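# Sort objects into matching labeled bins with two arms

## Task

Place every object into the bin whose label matches it, and leave any object that matches no label on the table. When done, no object may stick out past a bin's walls, every bin must sit upright on the table, and the result must hold without the robot supporting anything.

## Robot and tools

Robot: two six-joint arms, left_arm and right_arm, each ending in a parallel two-finger gripper. Their bases sit in the scene frame at left_arm (+0.030, +0.481, 0) m, quat_wxyz (+0.996, 0, 0, +0.095) and right_arm (+0.004, -0.472, 0) m, quat_wxyz (+1.000, 0, 0, -0.007). The scene frame has its origin on the tabletop midway between the arms, +z upward, +x pointing away from the robot over the table, and left_arm on the +y side. The arm names do not indicate image sides.

Gripper geometry: the fingers extend along the gripper's +z axis and close along its x axis. end_effector_position is the point midway between the pads; fingertips reach 17.5 mm past it. A pure rotation command pivots about that point, which lies 25 mm from the last joint's axis toward the gripper's -y. A flat block protrudes roughly 9 cm toward -y from that axis and rotates with the hand, so watch its clearance.

The row: every arm command is a row of exactly 20 numbers covering both arms, even if one is idle. Order: left x, y, z, qw, qx, qy, qz, gripper position, force_limit, speed, then the same ten for the right arm. x, y, z are an absolute target for end_effector_position in metres in the scene frame; the quaternion is an absolute target orientation, w first, same frame. The last three per arm are in [-1, 1]. To hold an arm still, resend its pose from the last result before it stopped, plus its current gripper numbers; to keep an orientation, repeat one fixed quaternion rather than copying drifted reported values. Resending the three gripper numbers leaves the gripper unchanged; a 0 is a real command.

Gripper numbers: position +1 means open to 50 mm, about -0.65 brings the pads together, and -1 means close until the object blocks the fingers. force_limit maps -1/0/+1 to roughly 20/102/185 N per pad (actual grip may exceed by about 17 %). speed maps -1/0/+1 to 20/85/150 mm/s of gap change. A new force_limit or speed only applies after a position change of at least 0.01; to soften a grip, open first. Opening in mm is about (250 - position_measured) x 0.202.

object_status: 0 moving, 1 blocked while opening, 2 blocked while closing (a successful grip), 3 reached commanded position or pads met (usually nothing held). Confirm 2 after gripping. Any new position resets it to 0 briefly. Fingers reclose automatically if grip fades, except after gripping at force_limit -1, where status stays 2 even if the item is gone.

Tools:
- execute_actions(actions): a list of actions; each action is a list of up to 15 rows, one row per 1/30 s step, and a short action repeats its final row to fill 15 steps (0.5 s). An empty list just returns state and images. Any target more than 0.6 m from the gripper's current position along any of its own axes gets that action refused for both arms; if the first action fails this or anything is malformed, nothing runs.
- move(target, speed, blocking): target is one 20-number row; both grippers travel straight toward their absolute poses, finishing together in 0.5 to 10 s (cut off at 10 s). speed is m/s, 0.002 to 0.5, default 0.25; rotation rate is limited to twice that in rad/s. Paths ignore obstacles and the other arm. Finger numbers are sent at the start. blocking=false returns after 0.5 s while motion continues; use wait(0) to check, and call wait or stop before sending other motion.
- wait(seconds): 0 to 10; arms keep their last command.
- stop(): brakes a running move; fingers continue.
- zoom_image(camera, region): camera is cam_high, cam_low, cam_left_wrist or cam_right_wrist; region [x0, y0, x1, y1] in pixels, at most 504 by 504. All images are 504x504.
- read_manual(section): licence texts only, default "licences".
- finished_scene(scene): ends the current scene, given its number; irreversible, and the goal must already be stable.

Motion behaviour: each control step clips the commanded pose to within 70 mm and 16 degrees of the measured one, then damped inverse kinematics drives the joints, favouring position over orientation. Commands lag about 0.15 s. After an action an arm stops at its last clipped pose, so far targets need further actions. Elbows cannot fully straighten. Printed positions may err, more at long reach.

Results: a state line per arm with pose and linear/angular velocities; Hand target lines showing where the controller is heading; pose unreachable lines when a clearance check altered a command; step readings with HELD tags for held-back steps (not given for move or wait). A move adds a move: line with its ending (done, off_target, moving, held, fault) and active limits (paced = pose clipped; held = steps blocked, after which the arm may surge fast), plus each gripper's distance from target.

Cautions: arms are stiff, so aiming even slightly into a firm surface can fault; faster contact hits harder. A joint torque over its load limit (shoulder 297, elbow 135, wrists 50.4 N m, held weight included) or 150 N external force stops that arm for 10 s and drops the rest of the call. Keep the arms from colliding. Motors warm under load: a warning appears at 70 °C and brakes engage at 85 °C until cooled. Occasional tugs may hit held or loose items. Never push objects off the table, and avoid drops, slams and hard pushes.

Each tool is called after "Emit:" as name(argument=value, ...), one argument or row to a line, values as JSON.

## Session

Emit:
execute_actions(
  actions=[],
)

Scene clock: 0.00 s.
left_arm: end_effector_position=(+0.6925, +0.7852, +0.3355) position_measured=3 object_status=3 end_effector_quat_wxyz=(+0.466, +0.842, -0.119, +0.246) end_effector_velocity=(+0.000, -0.000, +0.000) end_effector_angular_velocity=(-0.000, -0.001, +0.000) | right_arm: end_effector_position=(+0.6797, +0.0360, +0.3088) position_measured=3 object_status=3 end_effector_quat_wxyz=(+0.135, +0.952, -0.273, +0.012) end_effector_velocity=(+0.002, -0.002, +0.002) end_effector_angular_velocity=(+0.002, -0.003, -0.003)
Joint positions: left_arm=[ 3.485 -1.337  1.821 -1.696 -2.646  2.601] | right_arm=[ 3.647 -1.242  1.52  -1.675 -1.78   2.641]
Joint velocities: left_arm=[-0.    -0.     0.    -0.001 -0.001  0.   ] | right_arm=[-0.003 -0.002 -0.001 -0.001  0.     0.   ]
Motor temperatures (°C, as the motors report them): left_arm=[29 27 26 31 30 33] | right_arm=[24 26 26 35 29 29]
Hand target (left_arm): +0.692, +0.785, +0.335; +0.466, +0.842, -0.119, +0.246
Hand target (right_arm): +0.680, +0.036, +0.309; +0.135, +0.952, -0.273, +0.012

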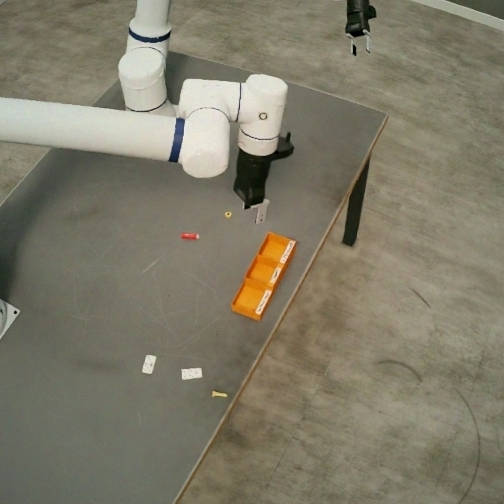

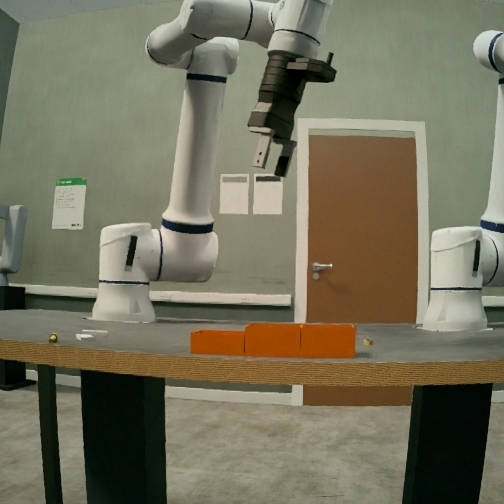

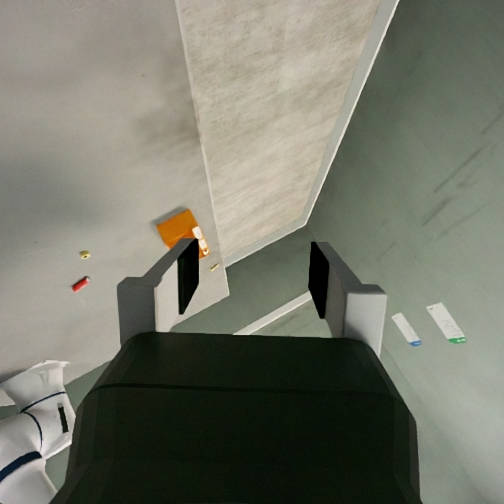

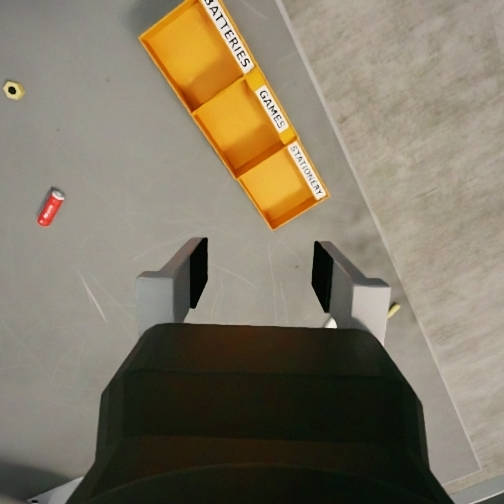

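Emit:
zoom_image(
  camera="cam_high",
  region=[120,190,340,410],
)

Emit:
move(
  target=[0.692,0.785,0.335,0.466,0.842,-0.119,0.246,1,0,0,0.55,-0.08,0.33,0,0.7071,-0.7071,0,1,0,0],
  speed=0.4,
)

Region (120, 190, 340, 410) of cam_high's 504x504 image, scaled by 2.291, with more detail than that image has.

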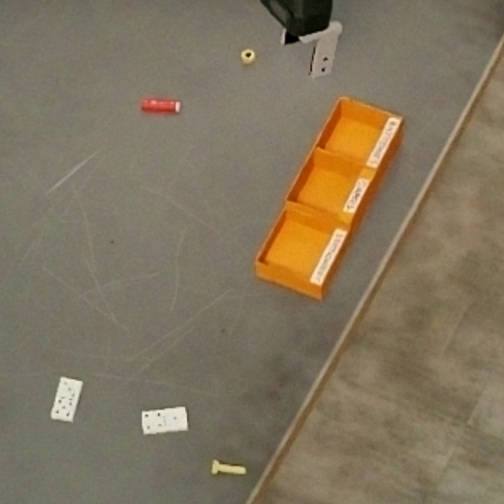

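Scene clock: 2.03 s.
left_arm: end_effector_position=(+0.6920, +0.7850, +0.3350) position_measured=3 object_status=3 end_effector_quat_wxyz=(+0.466, +0.842, -0.119, +0.246) end_effector_velocity=(-0.000, +0.001, +0.001) end_effector_angular_velocity=(+0.001, -0.001, +0.001) | right_arm: end_effector_position=(+0.5501, -0.0797, +0.3302) position_measured=3 object_status=3 end_effector_quat_wxyz=(+0.000, +0.707, -0.707, -0.000) end_effector_velocity=(-0.000, -0.002, +0.000) end_effector_angular_velocity=(+0.003, -0.004, -0.013)
Joint positions: left_arm=[ 3.485 -1.337  1.822 -1.696 -2.646  2.6  ] | right_arm=[ 3.524 -1.622  1.949 -1.898 -1.571  3.51 ]
Joint velocities: left_arm=[ 0.001 -0.001  0.     0.    -0.     0.   ] | right_arm=[-0.003 -0.004  0.005 -0.005  0.001  0.01 ]
Motor temperatures (°C, as the motors report them): left_arm=[29 27 26 31 30 33] | right_arm=[24 26 26 35 29 29]
Hand target (left_arm): +0.692, +0.785, +0.335; +0.466, +0.842, -0.119, +0.246
Hand target (right_arm): +0.550, -0.080, +0.330; -0.000, +0.707, -0.707, -0.000
Off the commanded pose (left_arm): 0.000 m, 0 deg.
Off the commanded pose (right_arm): 0.000 m, 0 deg.
move: done

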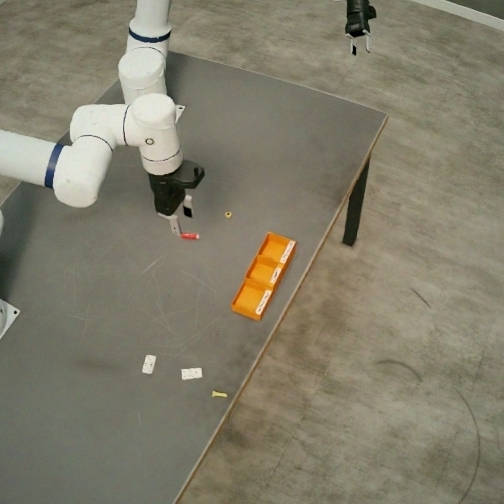

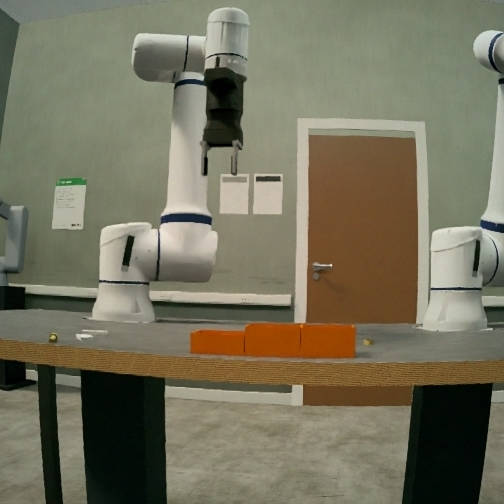

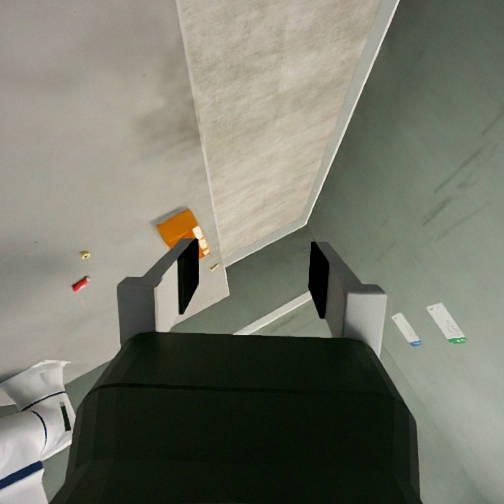

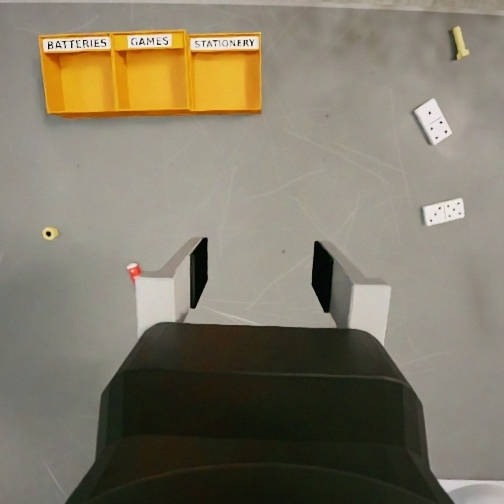

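Emit:
move(
  target=[0.692,0.785,0.335,0.466,0.842,-0.119,0.246,1,0,0,0.519,-0.335,0.09,0,0.9945,0.1045,0,1,0,0],
  speed=0.5,
)

Scene clock: 4.77 s.
left_arm: end_effector_position=(+0.6920, +0.7850, +0.3350) position_measured=3 object_status=3 end_effector_quat_wxyz=(+0.466, +0.842, -0.119, +0.246) end_effector_velocity=(+0.000, +0.000, -0.000) end_effector_angular_velocity=(-0.001, +0.000, +0.000) | right_arm: end_effector_position=(+0.5178, -0.3343, +0.0908) position_measured=3 object_status=3 end_effector_quat_wxyz=(-0.001, +0.995, +0.104, -0.000) end_effector_velocity=(-0.001, -0.001, -0.000) end_effector_angular_velocity=(+0.002, -0.001, +0.010)
Joint positions: left_arm=[ 3.485 -1.337  1.822 -1.696 -2.646  2.6  ] | right_arm=[ 3.027 -1.571  2.408 -2.406 -1.569  1.234]
Joint velocities: left_arm=[ 0.     0.001 -0.    -0.    -0.     0.   ] | right_arm=[-0.003 -0.001  0.002 -0.002  0.002 -0.014]
Motor temperatures (°C, as the motors report them): left_arm=[29 27 26 31 30 33] | right_arm=[24 26 26 35 29 29]
Hand target (left_arm): +0.692, +0.785, +0.335; +0.466, +0.842, -0.119, +0.246
Hand target (right_arm): +0.518, -0.334, +0.091; -0.001, +0.995, +0.104, -0.000
Off the commanded pose (left_arm): 0.000 m, 0 deg.
Off the commanded pose (right_arm): 0.002 m, 0 deg.
move: done

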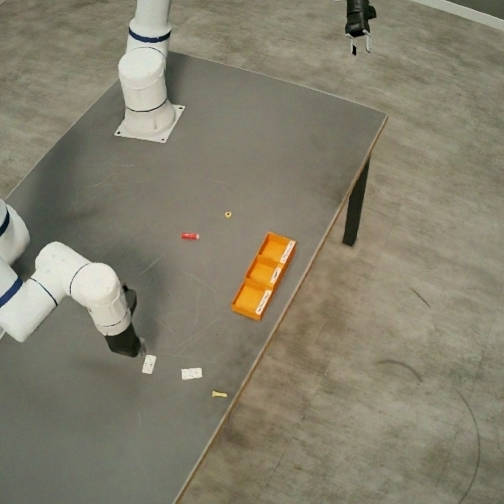

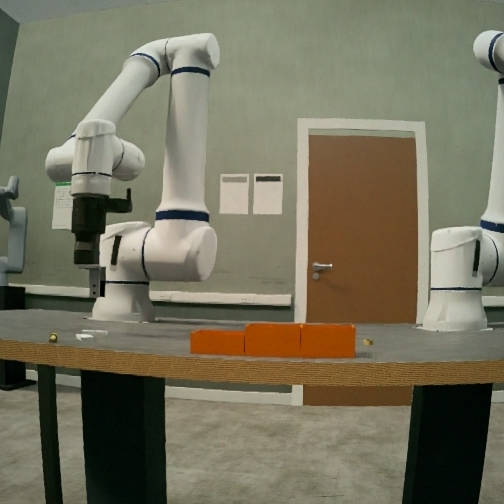

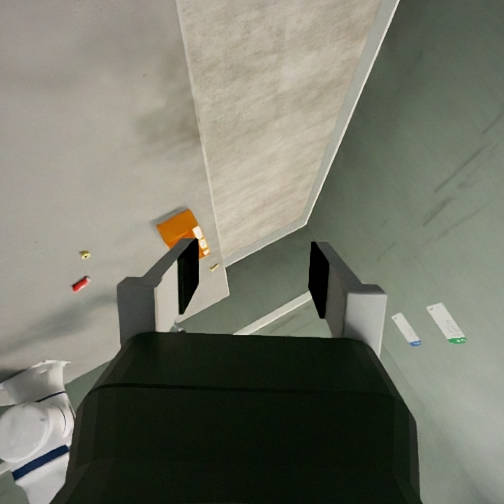

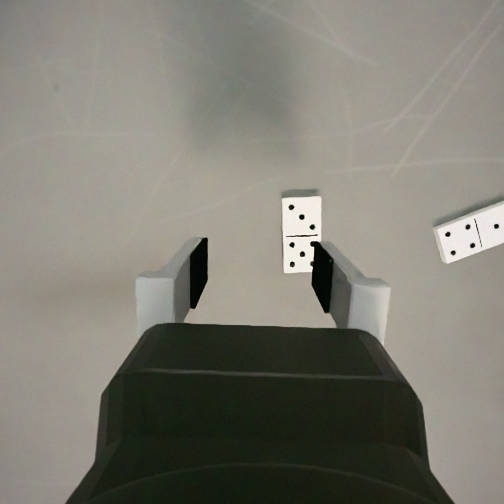

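Emit:
move(
  target=[0.692,0.785,0.335,0.466,0.842,-0.119,0.246,1,0,0,0.545,-0.329,0.035,0,0.9945,0.1045,0,1,0,0],
)

Emit:
zoom_image(
  camera="cam_low",
  region=[30,270,150,360],
)

Scene clock: 5.87 s.
left_arm: end_effector_position=(+0.6920, +0.7850, +0.3350) position_measured=3 object_status=3 end_effector_quat_wxyz=(+0.466, +0.842, -0.119, +0.246) end_effector_velocity=(+0.001, -0.002, -0.001) end_effector_angular_velocity=(-0.001, +0.001, -0.003) | right_arm: end_effector_position=(+0.5447, -0.3290, +0.0353) position_measured=3 object_status=3 end_effector_quat_wxyz=(+0.000, +0.995, +0.105, -0.000) end_effector_velocity=(+0.000, +0.001, -0.002) end_effector_angular_velocity=(-0.001, -0.001, +0.004)
Joint positions: left_arm=[ 3.485 -1.337  1.822 -1.696 -2.646  2.6  ] | right_arm=[ 3.045 -1.422  2.397 -2.546 -1.571  1.251]
Joint velocities: left_arm=[-0.004  0.001  0.     0.    -0.     0.   ] | right_arm=[ 0.003  0.004  0.001 -0.005 -0.001 -0.001]
Motor temperatures (°C, as the motors report them): left_arm=[29 27 26 31 30 33] | right_arm=[24 26 26 35 29 29]
Hand target (left_arm): +0.692, +0.785, +0.335; +0.466, +0.842, -0.119, +0.246
Hand target (right_arm): +0.545, -0.329, +0.035; +0.000, +0.995, +0.105, -0.000
Off the commanded pose (left_arm): 0.000 m, 0 deg.
Off the commanded pose (right_arm): 0.000 m, 0 deg.
move: done

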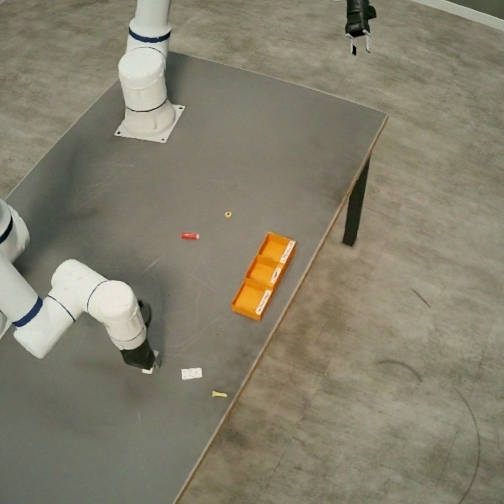

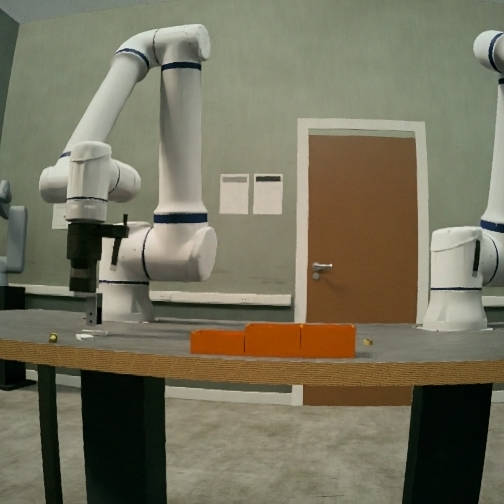

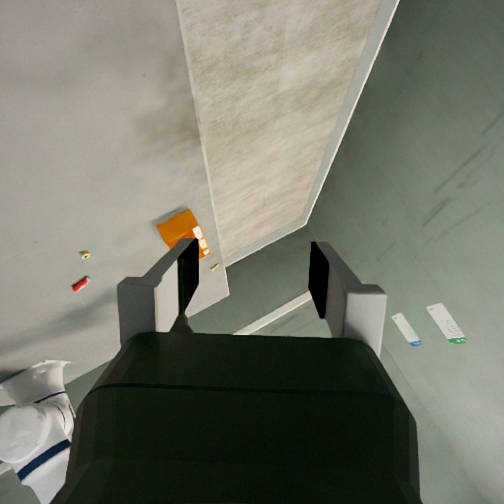

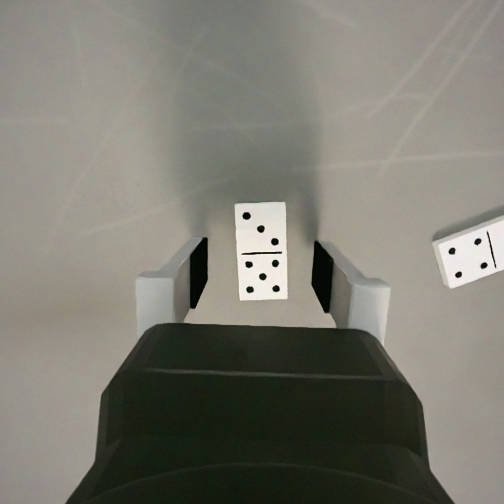

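Region (30, 270, 150, 360) of cam_low's 504x504 image, scaled by 4.200, with more detail than that image has; it fills the top 378 rows of this view, and the rest is white.

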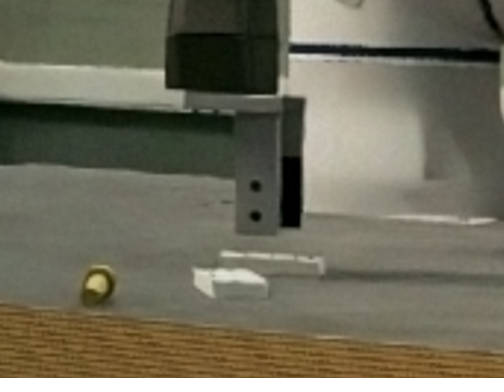

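Emit:
move(
  target=[0.692,0.785,0.335,0.466,0.842,-0.119,0.246,1,0,0,0.545,-0.329,0.019,0,0.9945,0.1045,0,1,0,0],
  speed=0.05,
)

Emit:
move(
  target=[0.692,0.785,0.335,0.466,0.842,-0.119,0.246,1,0,0,0.545,-0.329,0.019,0,0.9945,0.1045,0,-1,-0.5,0],
)

Emit:
zoom_image(
  camera="cam_low",
  region=[30,270,150,360],
)

Scene clock: 6.80 s.
left_arm: end_effector_position=(+0.6920, +0.7850, +0.3350) position_measured=3 object_status=3 end_effector_quat_wxyz=(+0.466, +0.842, -0.119, +0.246) end_effector_velocity=(+0.000, +0.000, +0.000) end_effector_angular_velocity=(+0.001, -0.000, +0.000) | right_arm: end_effector_position=(+0.5449, -0.3290, +0.0193) position_measured=3 object_status=3 end_effector_quat_wxyz=(+0.000, +0.995, +0.105, -0.000) end_effector_velocity=(+0.001, +0.001, -0.002) end_effector_angular_velocity=(+0.002, -0.001, +0.002)
Joint positions: left_arm=[ 3.485 -1.337  1.822 -1.696 -2.646  2.6  ] | right_arm=[ 3.045 -1.389  2.405 -2.587 -1.571  1.251]
Joint velocities: left_arm=[ 0. -0. -0.  0.  0. -0.] | right_arm=[ 0.002  0.005  0.    -0.006  0.002 -0.   ]
Motor temperatures (°C, as the motors report them): left_arm=[29 27 26 31 30 33] | right_arm=[24 26 26 35 29 29]
Hand target (left_arm): +0.692, +0.785, +0.335; +0.466, +0.842, -0.119, +0.246
Hand target (right_arm): +0.545, -0.329, +0.019; +0.000, +0.995, +0.105, -0.000
Off the commanded pose (left_arm): 0.000 m, 0 deg.
Off the commanded pose (right_arm): 0.000 m, 0 deg.
move: done

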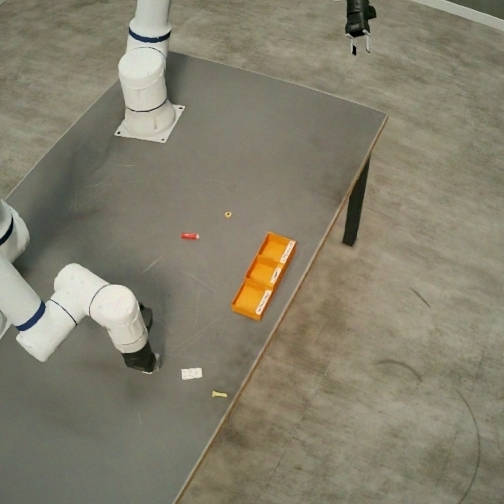

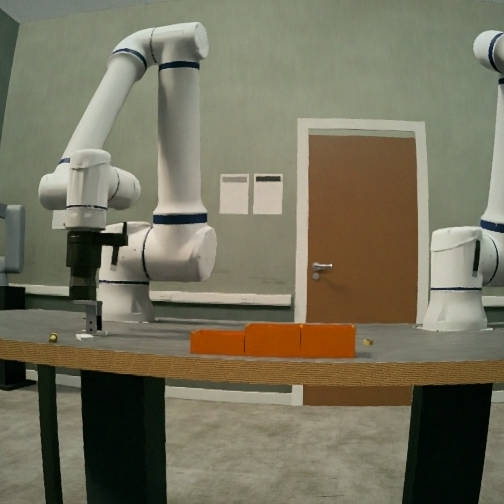

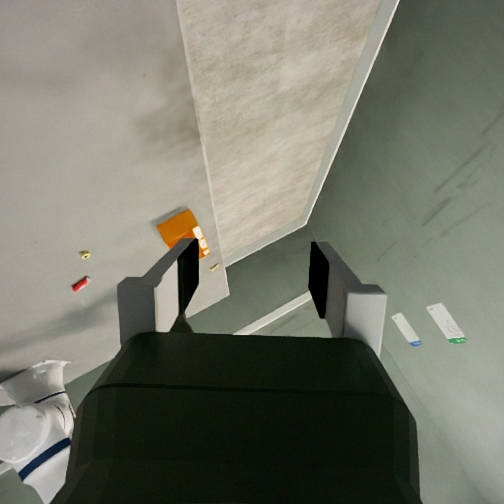

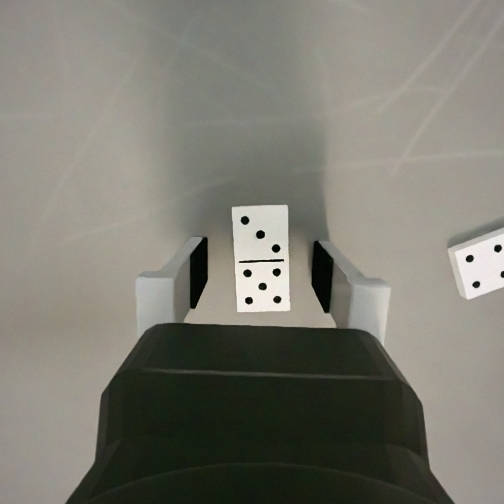

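Scene clock: 7.50 s.
left_arm: end_effector_position=(+0.6920, +0.7850, +0.3350) position_measured=3 object_status=3 end_effector_quat_wxyz=(+0.466, +0.842, -0.119, +0.246) end_effector_velocity=(-0.000, +0.001, -0.000) end_effector_angular_velocity=(-0.001, +0.001, +0.002) | right_arm: end_effector_position=(+0.5450, -0.3290, +0.0190) position_measured=139 object_status=2 end_effector_quat_wxyz=(+0.000, +0.995, +0.105, +0.000) end_effector_velocity=(-0.000, -0.000, -0.001) end_effector_angular_velocity=(-0.000, +0.002, +0.002)
Joint positions: left_arm=[ 3.485 -1.337  1.822 -1.696 -2.646  2.6  ] | right_arm=[ 3.045 -1.389  2.406 -2.587 -1.571  1.251]
Joint velocities: left_arm=[ 0.001  0.     0.     0.    -0.    -0.001] | right_arm=[ 0.     0.001 -0.001  0.001 -0.    -0.002]
Motor temperatures (°C, as the motors report them): left_arm=[29 27 26 31 30 33] | right_arm=[24 26 26 35 29 29]
Hand target (left_arm): +0.692, +0.785, +0.335; +0.466, +0.842, -0.119, +0.246
Hand target (right_arm): +0.545, -0.329, +0.019; +0.000, +0.995, +0.105, +0.000
Off the commanded pose (left_arm): 0.000 m, 0 deg.
Off the commanded pose (right_arm): 0.000 m, 0 deg.
move: done

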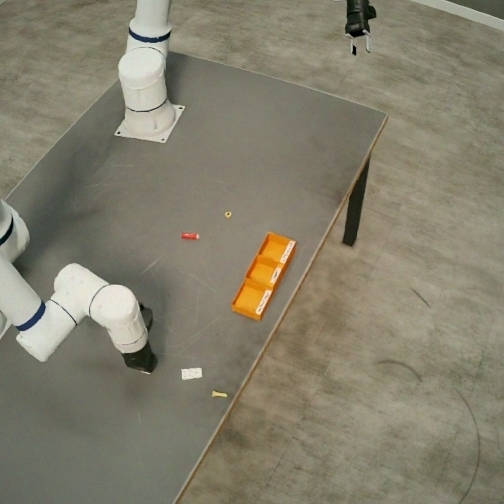

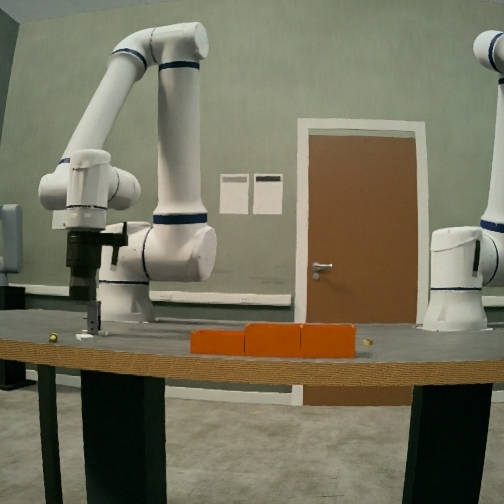

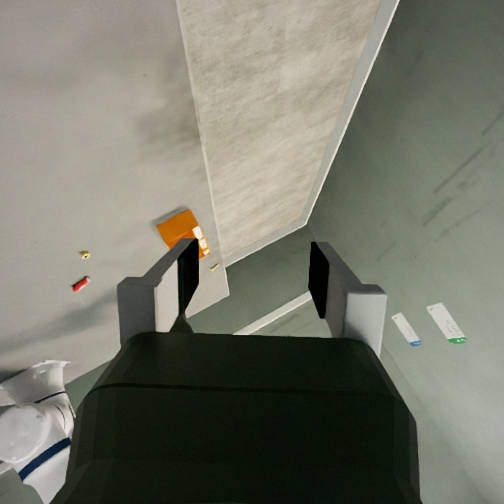

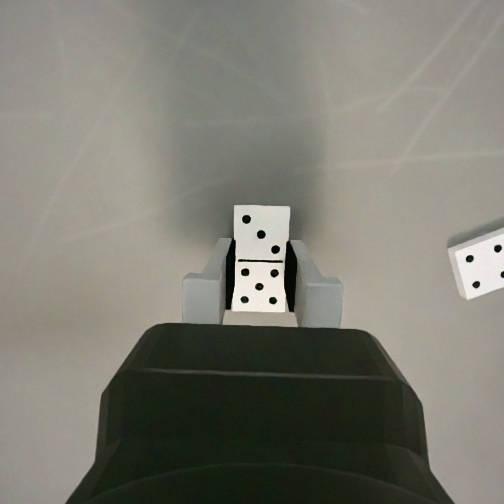

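Region (30, 270, 150, 360) of cam_low's 504x504 image, scaled by 4.200, with more detail than that image has; it fills the top 378 rows of this view, and the rest is white.

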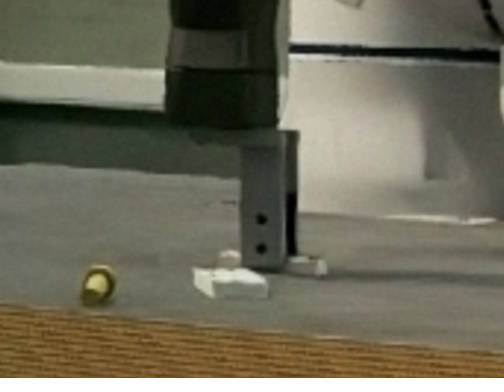

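Emit:
move(
  target=[0.692,0.785,0.335,0.466,0.842,-0.119,0.246,1,0,0,0.695,0.05,0.13,0,1,0,0,-1,-0.5,0],
  speed=0.4,
)

Scene clock: 9.33 s.
left_arm: end_effector_position=(+0.6920, +0.7850, +0.3350) position_measured=3 object_status=3 end_effector_quat_wxyz=(+0.466, +0.842, -0.119, +0.246) end_effector_velocity=(+0.000, -0.001, +0.000) end_effector_angular_velocity=(-0.000, +0.000, -0.001) | right_arm: end_effector_position=(+0.6958, +0.0489, +0.1290) position_measured=140 object_status=2 end_effector_quat_wxyz=(+0.001, +1.000, +0.000, +0.000) end_effector_velocity=(+0.000, +0.002, +0.000) end_effector_angular_velocity=(-0.001, -0.000, -0.001)
Joint positions: left_arm=[ 3.485 -1.337  1.822 -1.696 -2.646  2.6  ] | right_arm=[ 3.567 -1.152  1.773 -2.192 -1.573  1.983]
Joint velocities: left_arm=[-0.001 -0.     0.    -0.     0.    -0.   ] | right_arm=[ 0.003  0.002 -0.004  0.002 -0.001  0.003]
Motor temperatures (°C, as the motors report them): left_arm=[29 27 26 31 30 33] | right_arm=[24 26 26 35 29 29]
Hand target (left_arm): +0.692, +0.785, +0.335; +0.466, +0.842, -0.119, +0.246
Hand target (right_arm): +0.696, +0.049, +0.129; +0.001, +1.000, +0.000, +0.000
Off the commanded pose (left_arm): 0.000 m, 0 deg.
Off the commanded pose (right_arm): 0.002 m, 0 deg.
move: done

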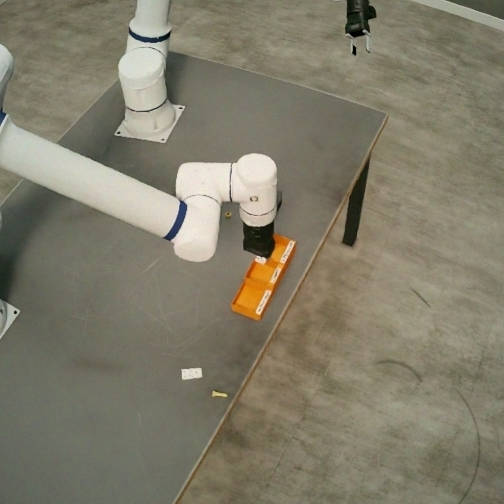

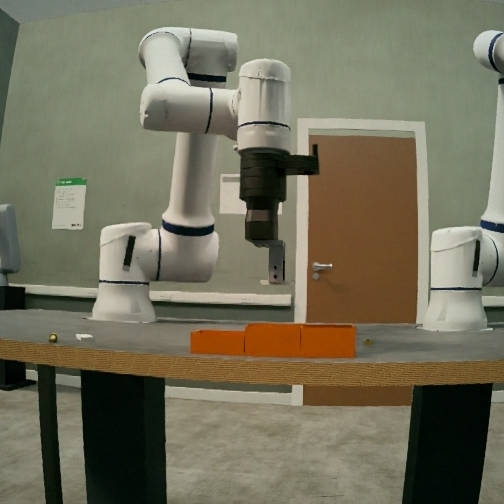

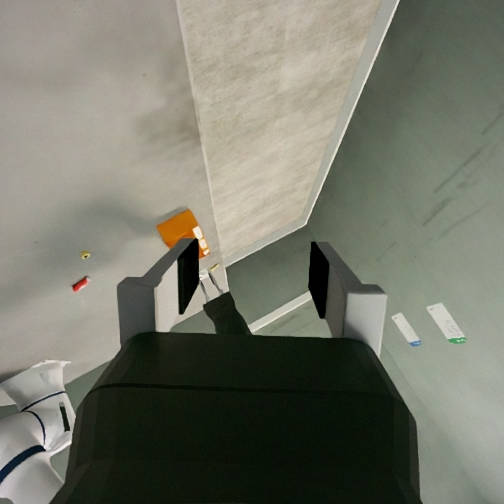

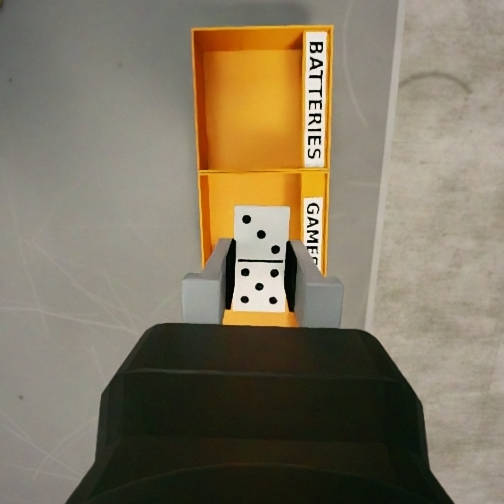

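Emit:
move(
  target=[0.692,0.785,0.335,0.466,0.842,-0.119,0.246,1,0,0,0.690,0.056,0.027,0,1,0,0,-1,-0.5,0],
  speed=0.15,
)

Emit:
move(
  target=[0.692,0.785,0.335,0.466,0.842,-0.119,0.246,1,0,0,0.690,0.056,0.027,0,1,0,0,0.3,-0.5,0],
)

Emit:
move(
  target=[0.692,0.785,0.335,0.466,0.842,-0.119,0.246,1,0,0,0.690,0.056,0.1,0,1,0,0,0.3,-0.5,0],
)

Emit:
move(
  target=[0.692,0.785,0.335,0.466,0.842,-0.119,0.246,1,0,0,0.657,-0.302,0.05,0,0.866,-0.5,0,1,-0.5,0],
  speed=0.45,
)

Scene clock: 10.73 s.
left_arm: end_effector_position=(+0.6920, +0.7850, +0.3350) position_measured=3 object_status=3 end_effector_quat_wxyz=(+0.466, +0.842, -0.119, +0.246) end_effector_velocity=(+0.000, +0.001, +0.001) end_effector_angular_velocity=(+0.000, -0.001, +0.001) | right_arm: end_effector_position=(+0.6897, +0.0558, +0.0274) position_measured=140 object_status=2 end_effector_quat_wxyz=(+0.000, +1.000, +0.000, +0.000) end_effector_velocity=(+0.000, +0.001, -0.003) end_effector_angular_velocity=(-0.001, -0.001, +0.001)
Joint positions: left_arm=[ 3.485 -1.337  1.822 -1.696 -2.646  2.6  ] | right_arm=[ 3.577 -1.043  1.829 -2.356 -1.571  1.993]
Joint velocities: left_arm=[ 0.001 -0.001 -0.001 -0.    -0.001 -0.001] | right_arm=[ 0.001  0.004  0.    -0.005 -0.001  0.   ]
Motor temperatures (°C, as the motors report them): left_arm=[29 27 26 31 30 33] | right_arm=[24 26 26 35 29 29]
Hand target (left_arm): +0.692, +0.785, +0.335; +0.466, +0.842, -0.119, +0.246
Hand target (right_arm): +0.690, +0.056, +0.027; +0.000, +1.000, +0.000, +0.000
Off the commanded pose (left_arm): 0.000 m, 0 deg.
Off the commanded pose (right_arm): 0.000 m, 0 deg.
move: done

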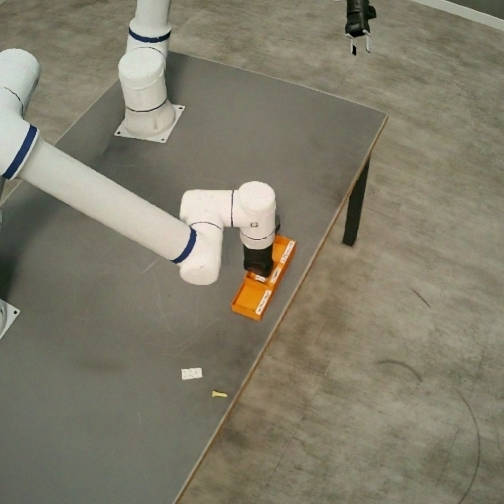

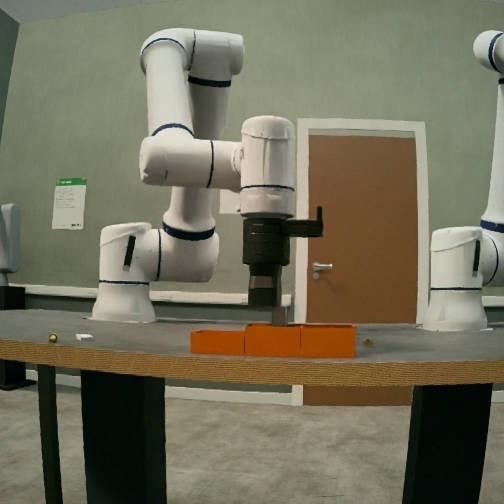

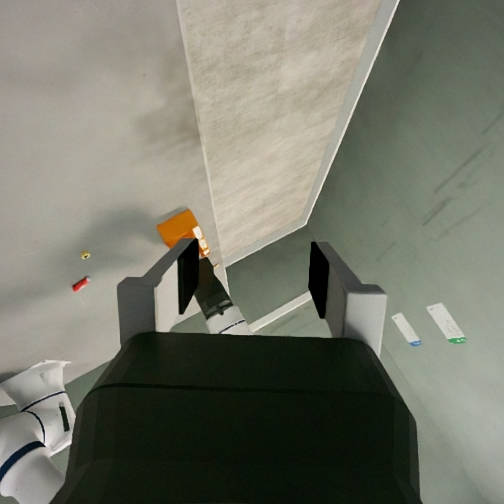

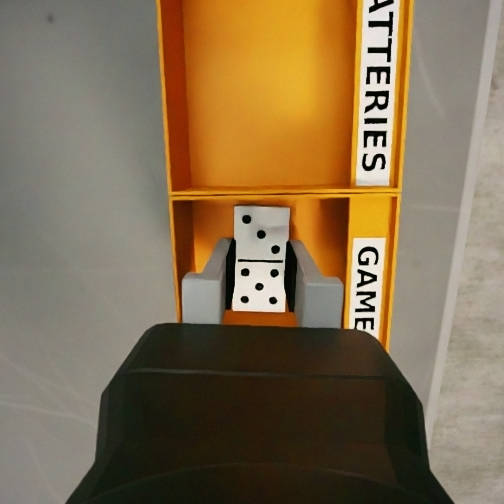

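Scene clock: 11.43 s.
left_arm: end_effector_position=(+0.6920, +0.7850, +0.3350) position_measured=3 object_status=3 end_effector_quat_wxyz=(+0.466, +0.842, -0.119, +0.246) end_effector_velocity=(+0.000, +0.000, -0.001) end_effector_angular_velocity=(-0.001, +0.001, +0.000) | right_arm: end_effector_position=(+0.6900, +0.0560, +0.0270) position_measured=107 object_status=3 end_effector_quat_wxyz=(+0.000, +1.000, -0.000, -0.000) end_effector_velocity=(+0.000, -0.000, +0.000) end_effector_angular_velocity=(+0.000, +0.001, -0.002)
Joint positions: left_arm=[ 3.485 -1.337  1.822 -1.696 -2.646  2.6  ] | right_arm=[ 3.577 -1.043  1.828 -2.357 -1.571  1.993]
Joint velocities: left_arm=[ 0.     0.001  0.    -0.    -0.     0.   ] | right_arm=[-0.001  0.    -0.001  0.002  0.001  0.001]
Motor temperatures (°C, as the motors report them): left_arm=[29 27 26 31 30 33] | right_arm=[24 26 26 35 29 29]
Hand target (left_arm): +0.692, +0.785, +0.335; +0.466, +0.842, -0.119, +0.246
Hand target (right_arm): +0.690, +0.056, +0.027; +0.000, +1.000, +0.000, +0.000
Off the commanded pose (left_arm): 0.000 m, 0 deg.
Off the commanded pose (right_arm): 0.000 m, 0 deg.
move: done

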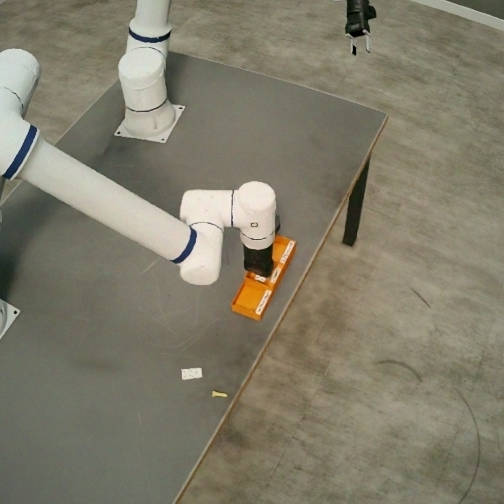

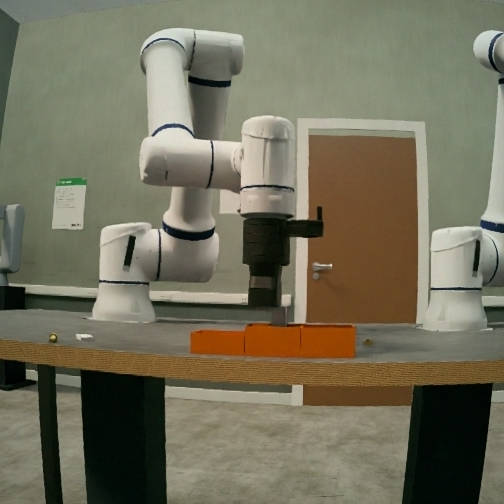

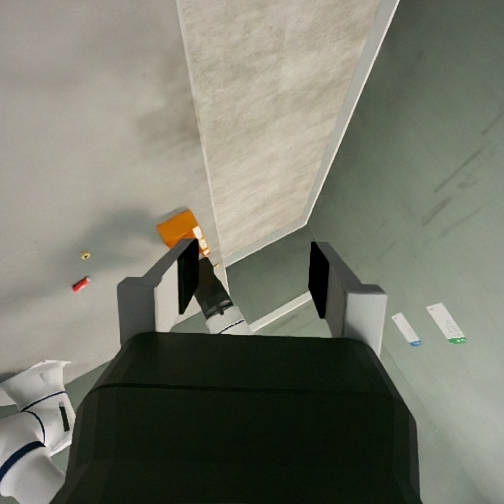

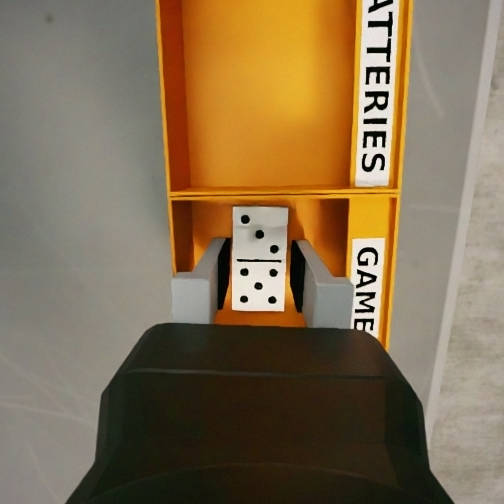

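Scene clock: 12.33 s.
left_arm: end_effector_position=(+0.6920, +0.7850, +0.3350) position_measured=3 object_status=3 end_effector_quat_wxyz=(+0.466, +0.842, -0.119, +0.246) end_effector_velocity=(-0.000, +0.001, +0.001) end_effector_angular_velocity=(-0.000, -0.001, +0.001) | right_arm: end_effector_position=(+0.6902, +0.0562, +0.0997) position_measured=107 object_status=3 end_effector_quat_wxyz=(-0.000, +1.000, -0.000, -0.000) end_effector_velocity=(+0.001, -0.001, +0.002) end_effector_angular_velocity=(+0.000, +0.001, -0.001)
Joint positions: left_arm=[ 3.485 -1.337  1.822 -1.696 -2.646  2.6  ] | right_arm=[ 3.577 -1.123  1.793 -2.241 -1.571  1.993]
Joint velocities: left_arm=[ 0.001 -0.    -0.001  0.    -0.     0.   ] | right_arm=[-0.001 -0.002 -0.002  0.005  0.001 -0.   ]
Motor temperatures (°C, as the motors report them): left_arm=[29 27 26 31 30 33] | right_arm=[24 26 26 35 29 29]
Hand target (left_arm): +0.692, +0.785, +0.335; +0.466, +0.842, -0.119, +0.246
Hand target (right_arm): +0.690, +0.056, +0.100; -0.000, +1.000, -0.000, +0.000
Off the commanded pose (left_arm): 0.000 m, 0 deg.
Off the commanded pose (right_arm): 0.000 m, 0 deg.
move: done

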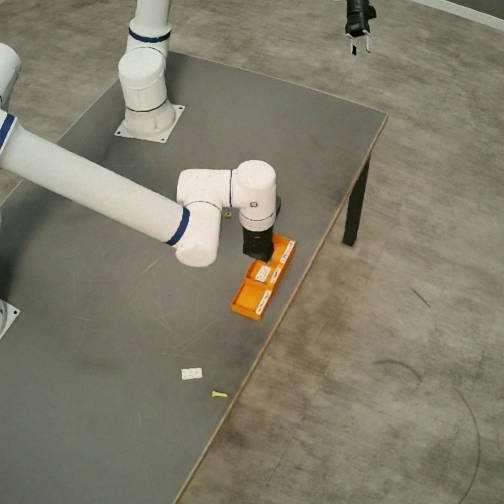

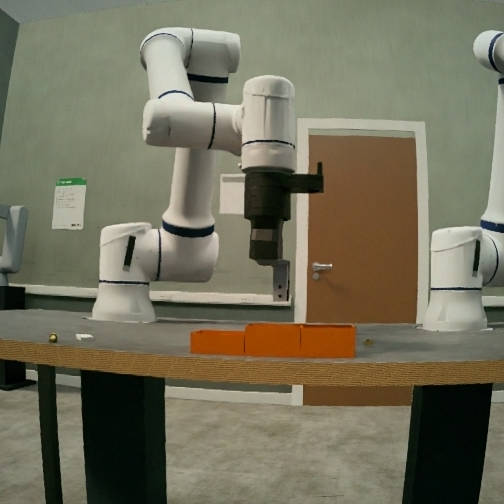

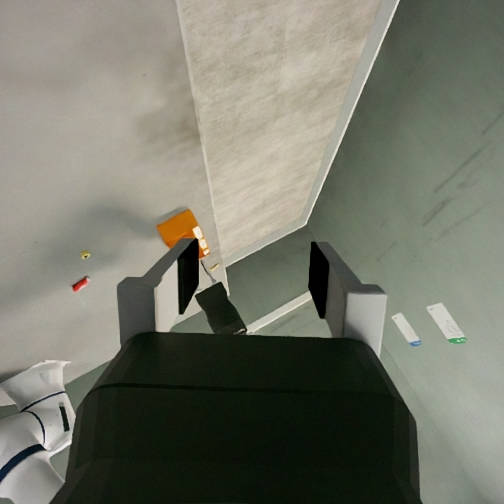

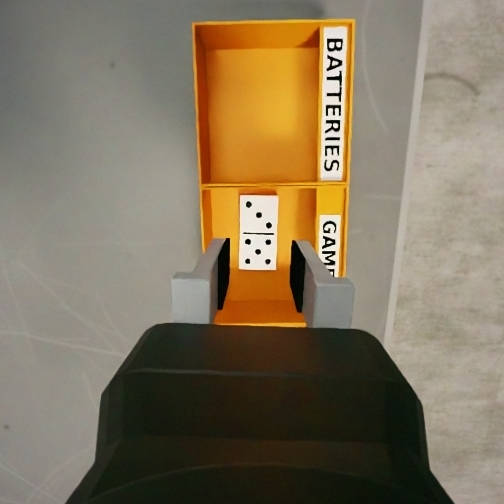

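Scene clock: 14.13 s.
left_arm: end_effector_position=(+0.6920, +0.7850, +0.3350) position_measured=3 object_status=3 end_effector_quat_wxyz=(+0.466, +0.842, -0.119, +0.246) end_effector_velocity=(-0.000, -0.000, -0.002) end_effector_angular_velocity=(-0.002, +0.003, -0.000) | right_arm: end_effector_position=(+0.6564, -0.3010, +0.0505) position_measured=3 object_status=3 end_effector_quat_wxyz=(-0.001, +0.866, -0.500, -0.001) end_effector_velocity=(+0.001, -0.002, +0.000) end_effector_angular_velocity=(-0.001, -0.002, -0.006)
Joint positions: left_arm=[ 3.485 -1.337  1.822 -1.696 -2.646  2.6  ] | right_arm=[ 3.123 -1.324  2.219 -2.465 -1.569  2.586]
Joint velocities: left_arm=[-0.     0.002  0.001 -0.    -0.    -0.   ] | right_arm=[-0.002 -0.     0.    -0.002 -0.001  0.004]
Motor temperatures (°C, as the motors report them): left_arm=[29 27 26 31 30 33] | right_arm=[24 26 26 35 29 29]
Hand target (left_arm): +0.692, +0.785, +0.335; +0.466, +0.842, -0.119, +0.246
Hand target (right_arm): +0.656, -0.301, +0.051; -0.001, +0.866, -0.500, -0.001
Off the commanded pose (left_arm): 0.000 m, 0 deg.
Off the commanded pose (right_arm): 0.001 m, 0 deg.
move: done

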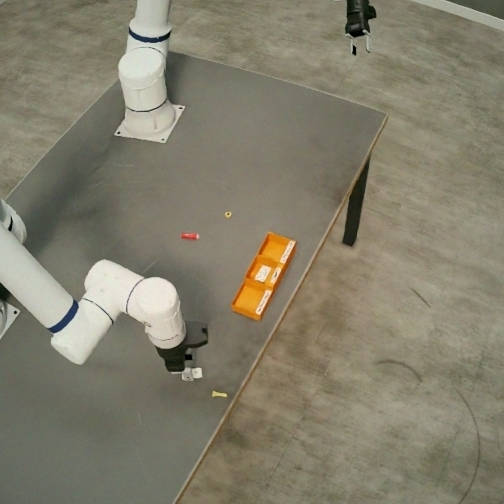

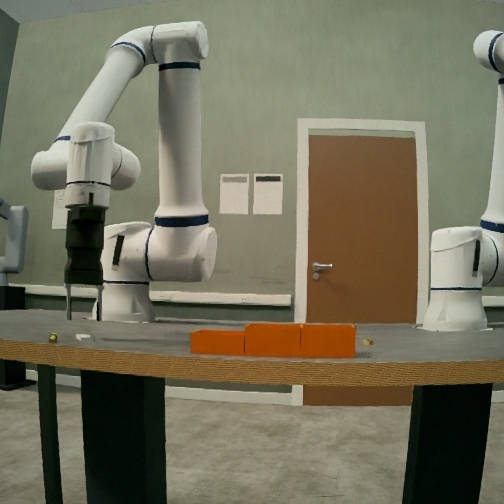

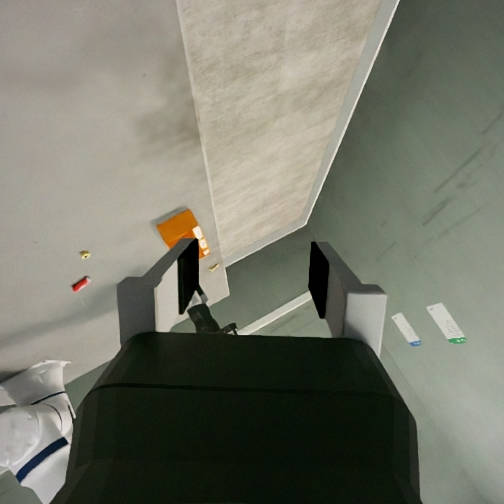

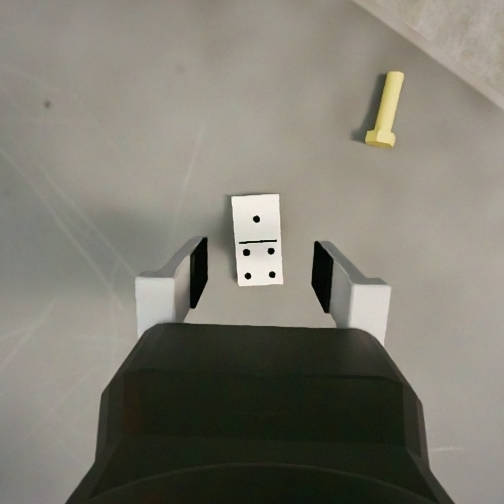

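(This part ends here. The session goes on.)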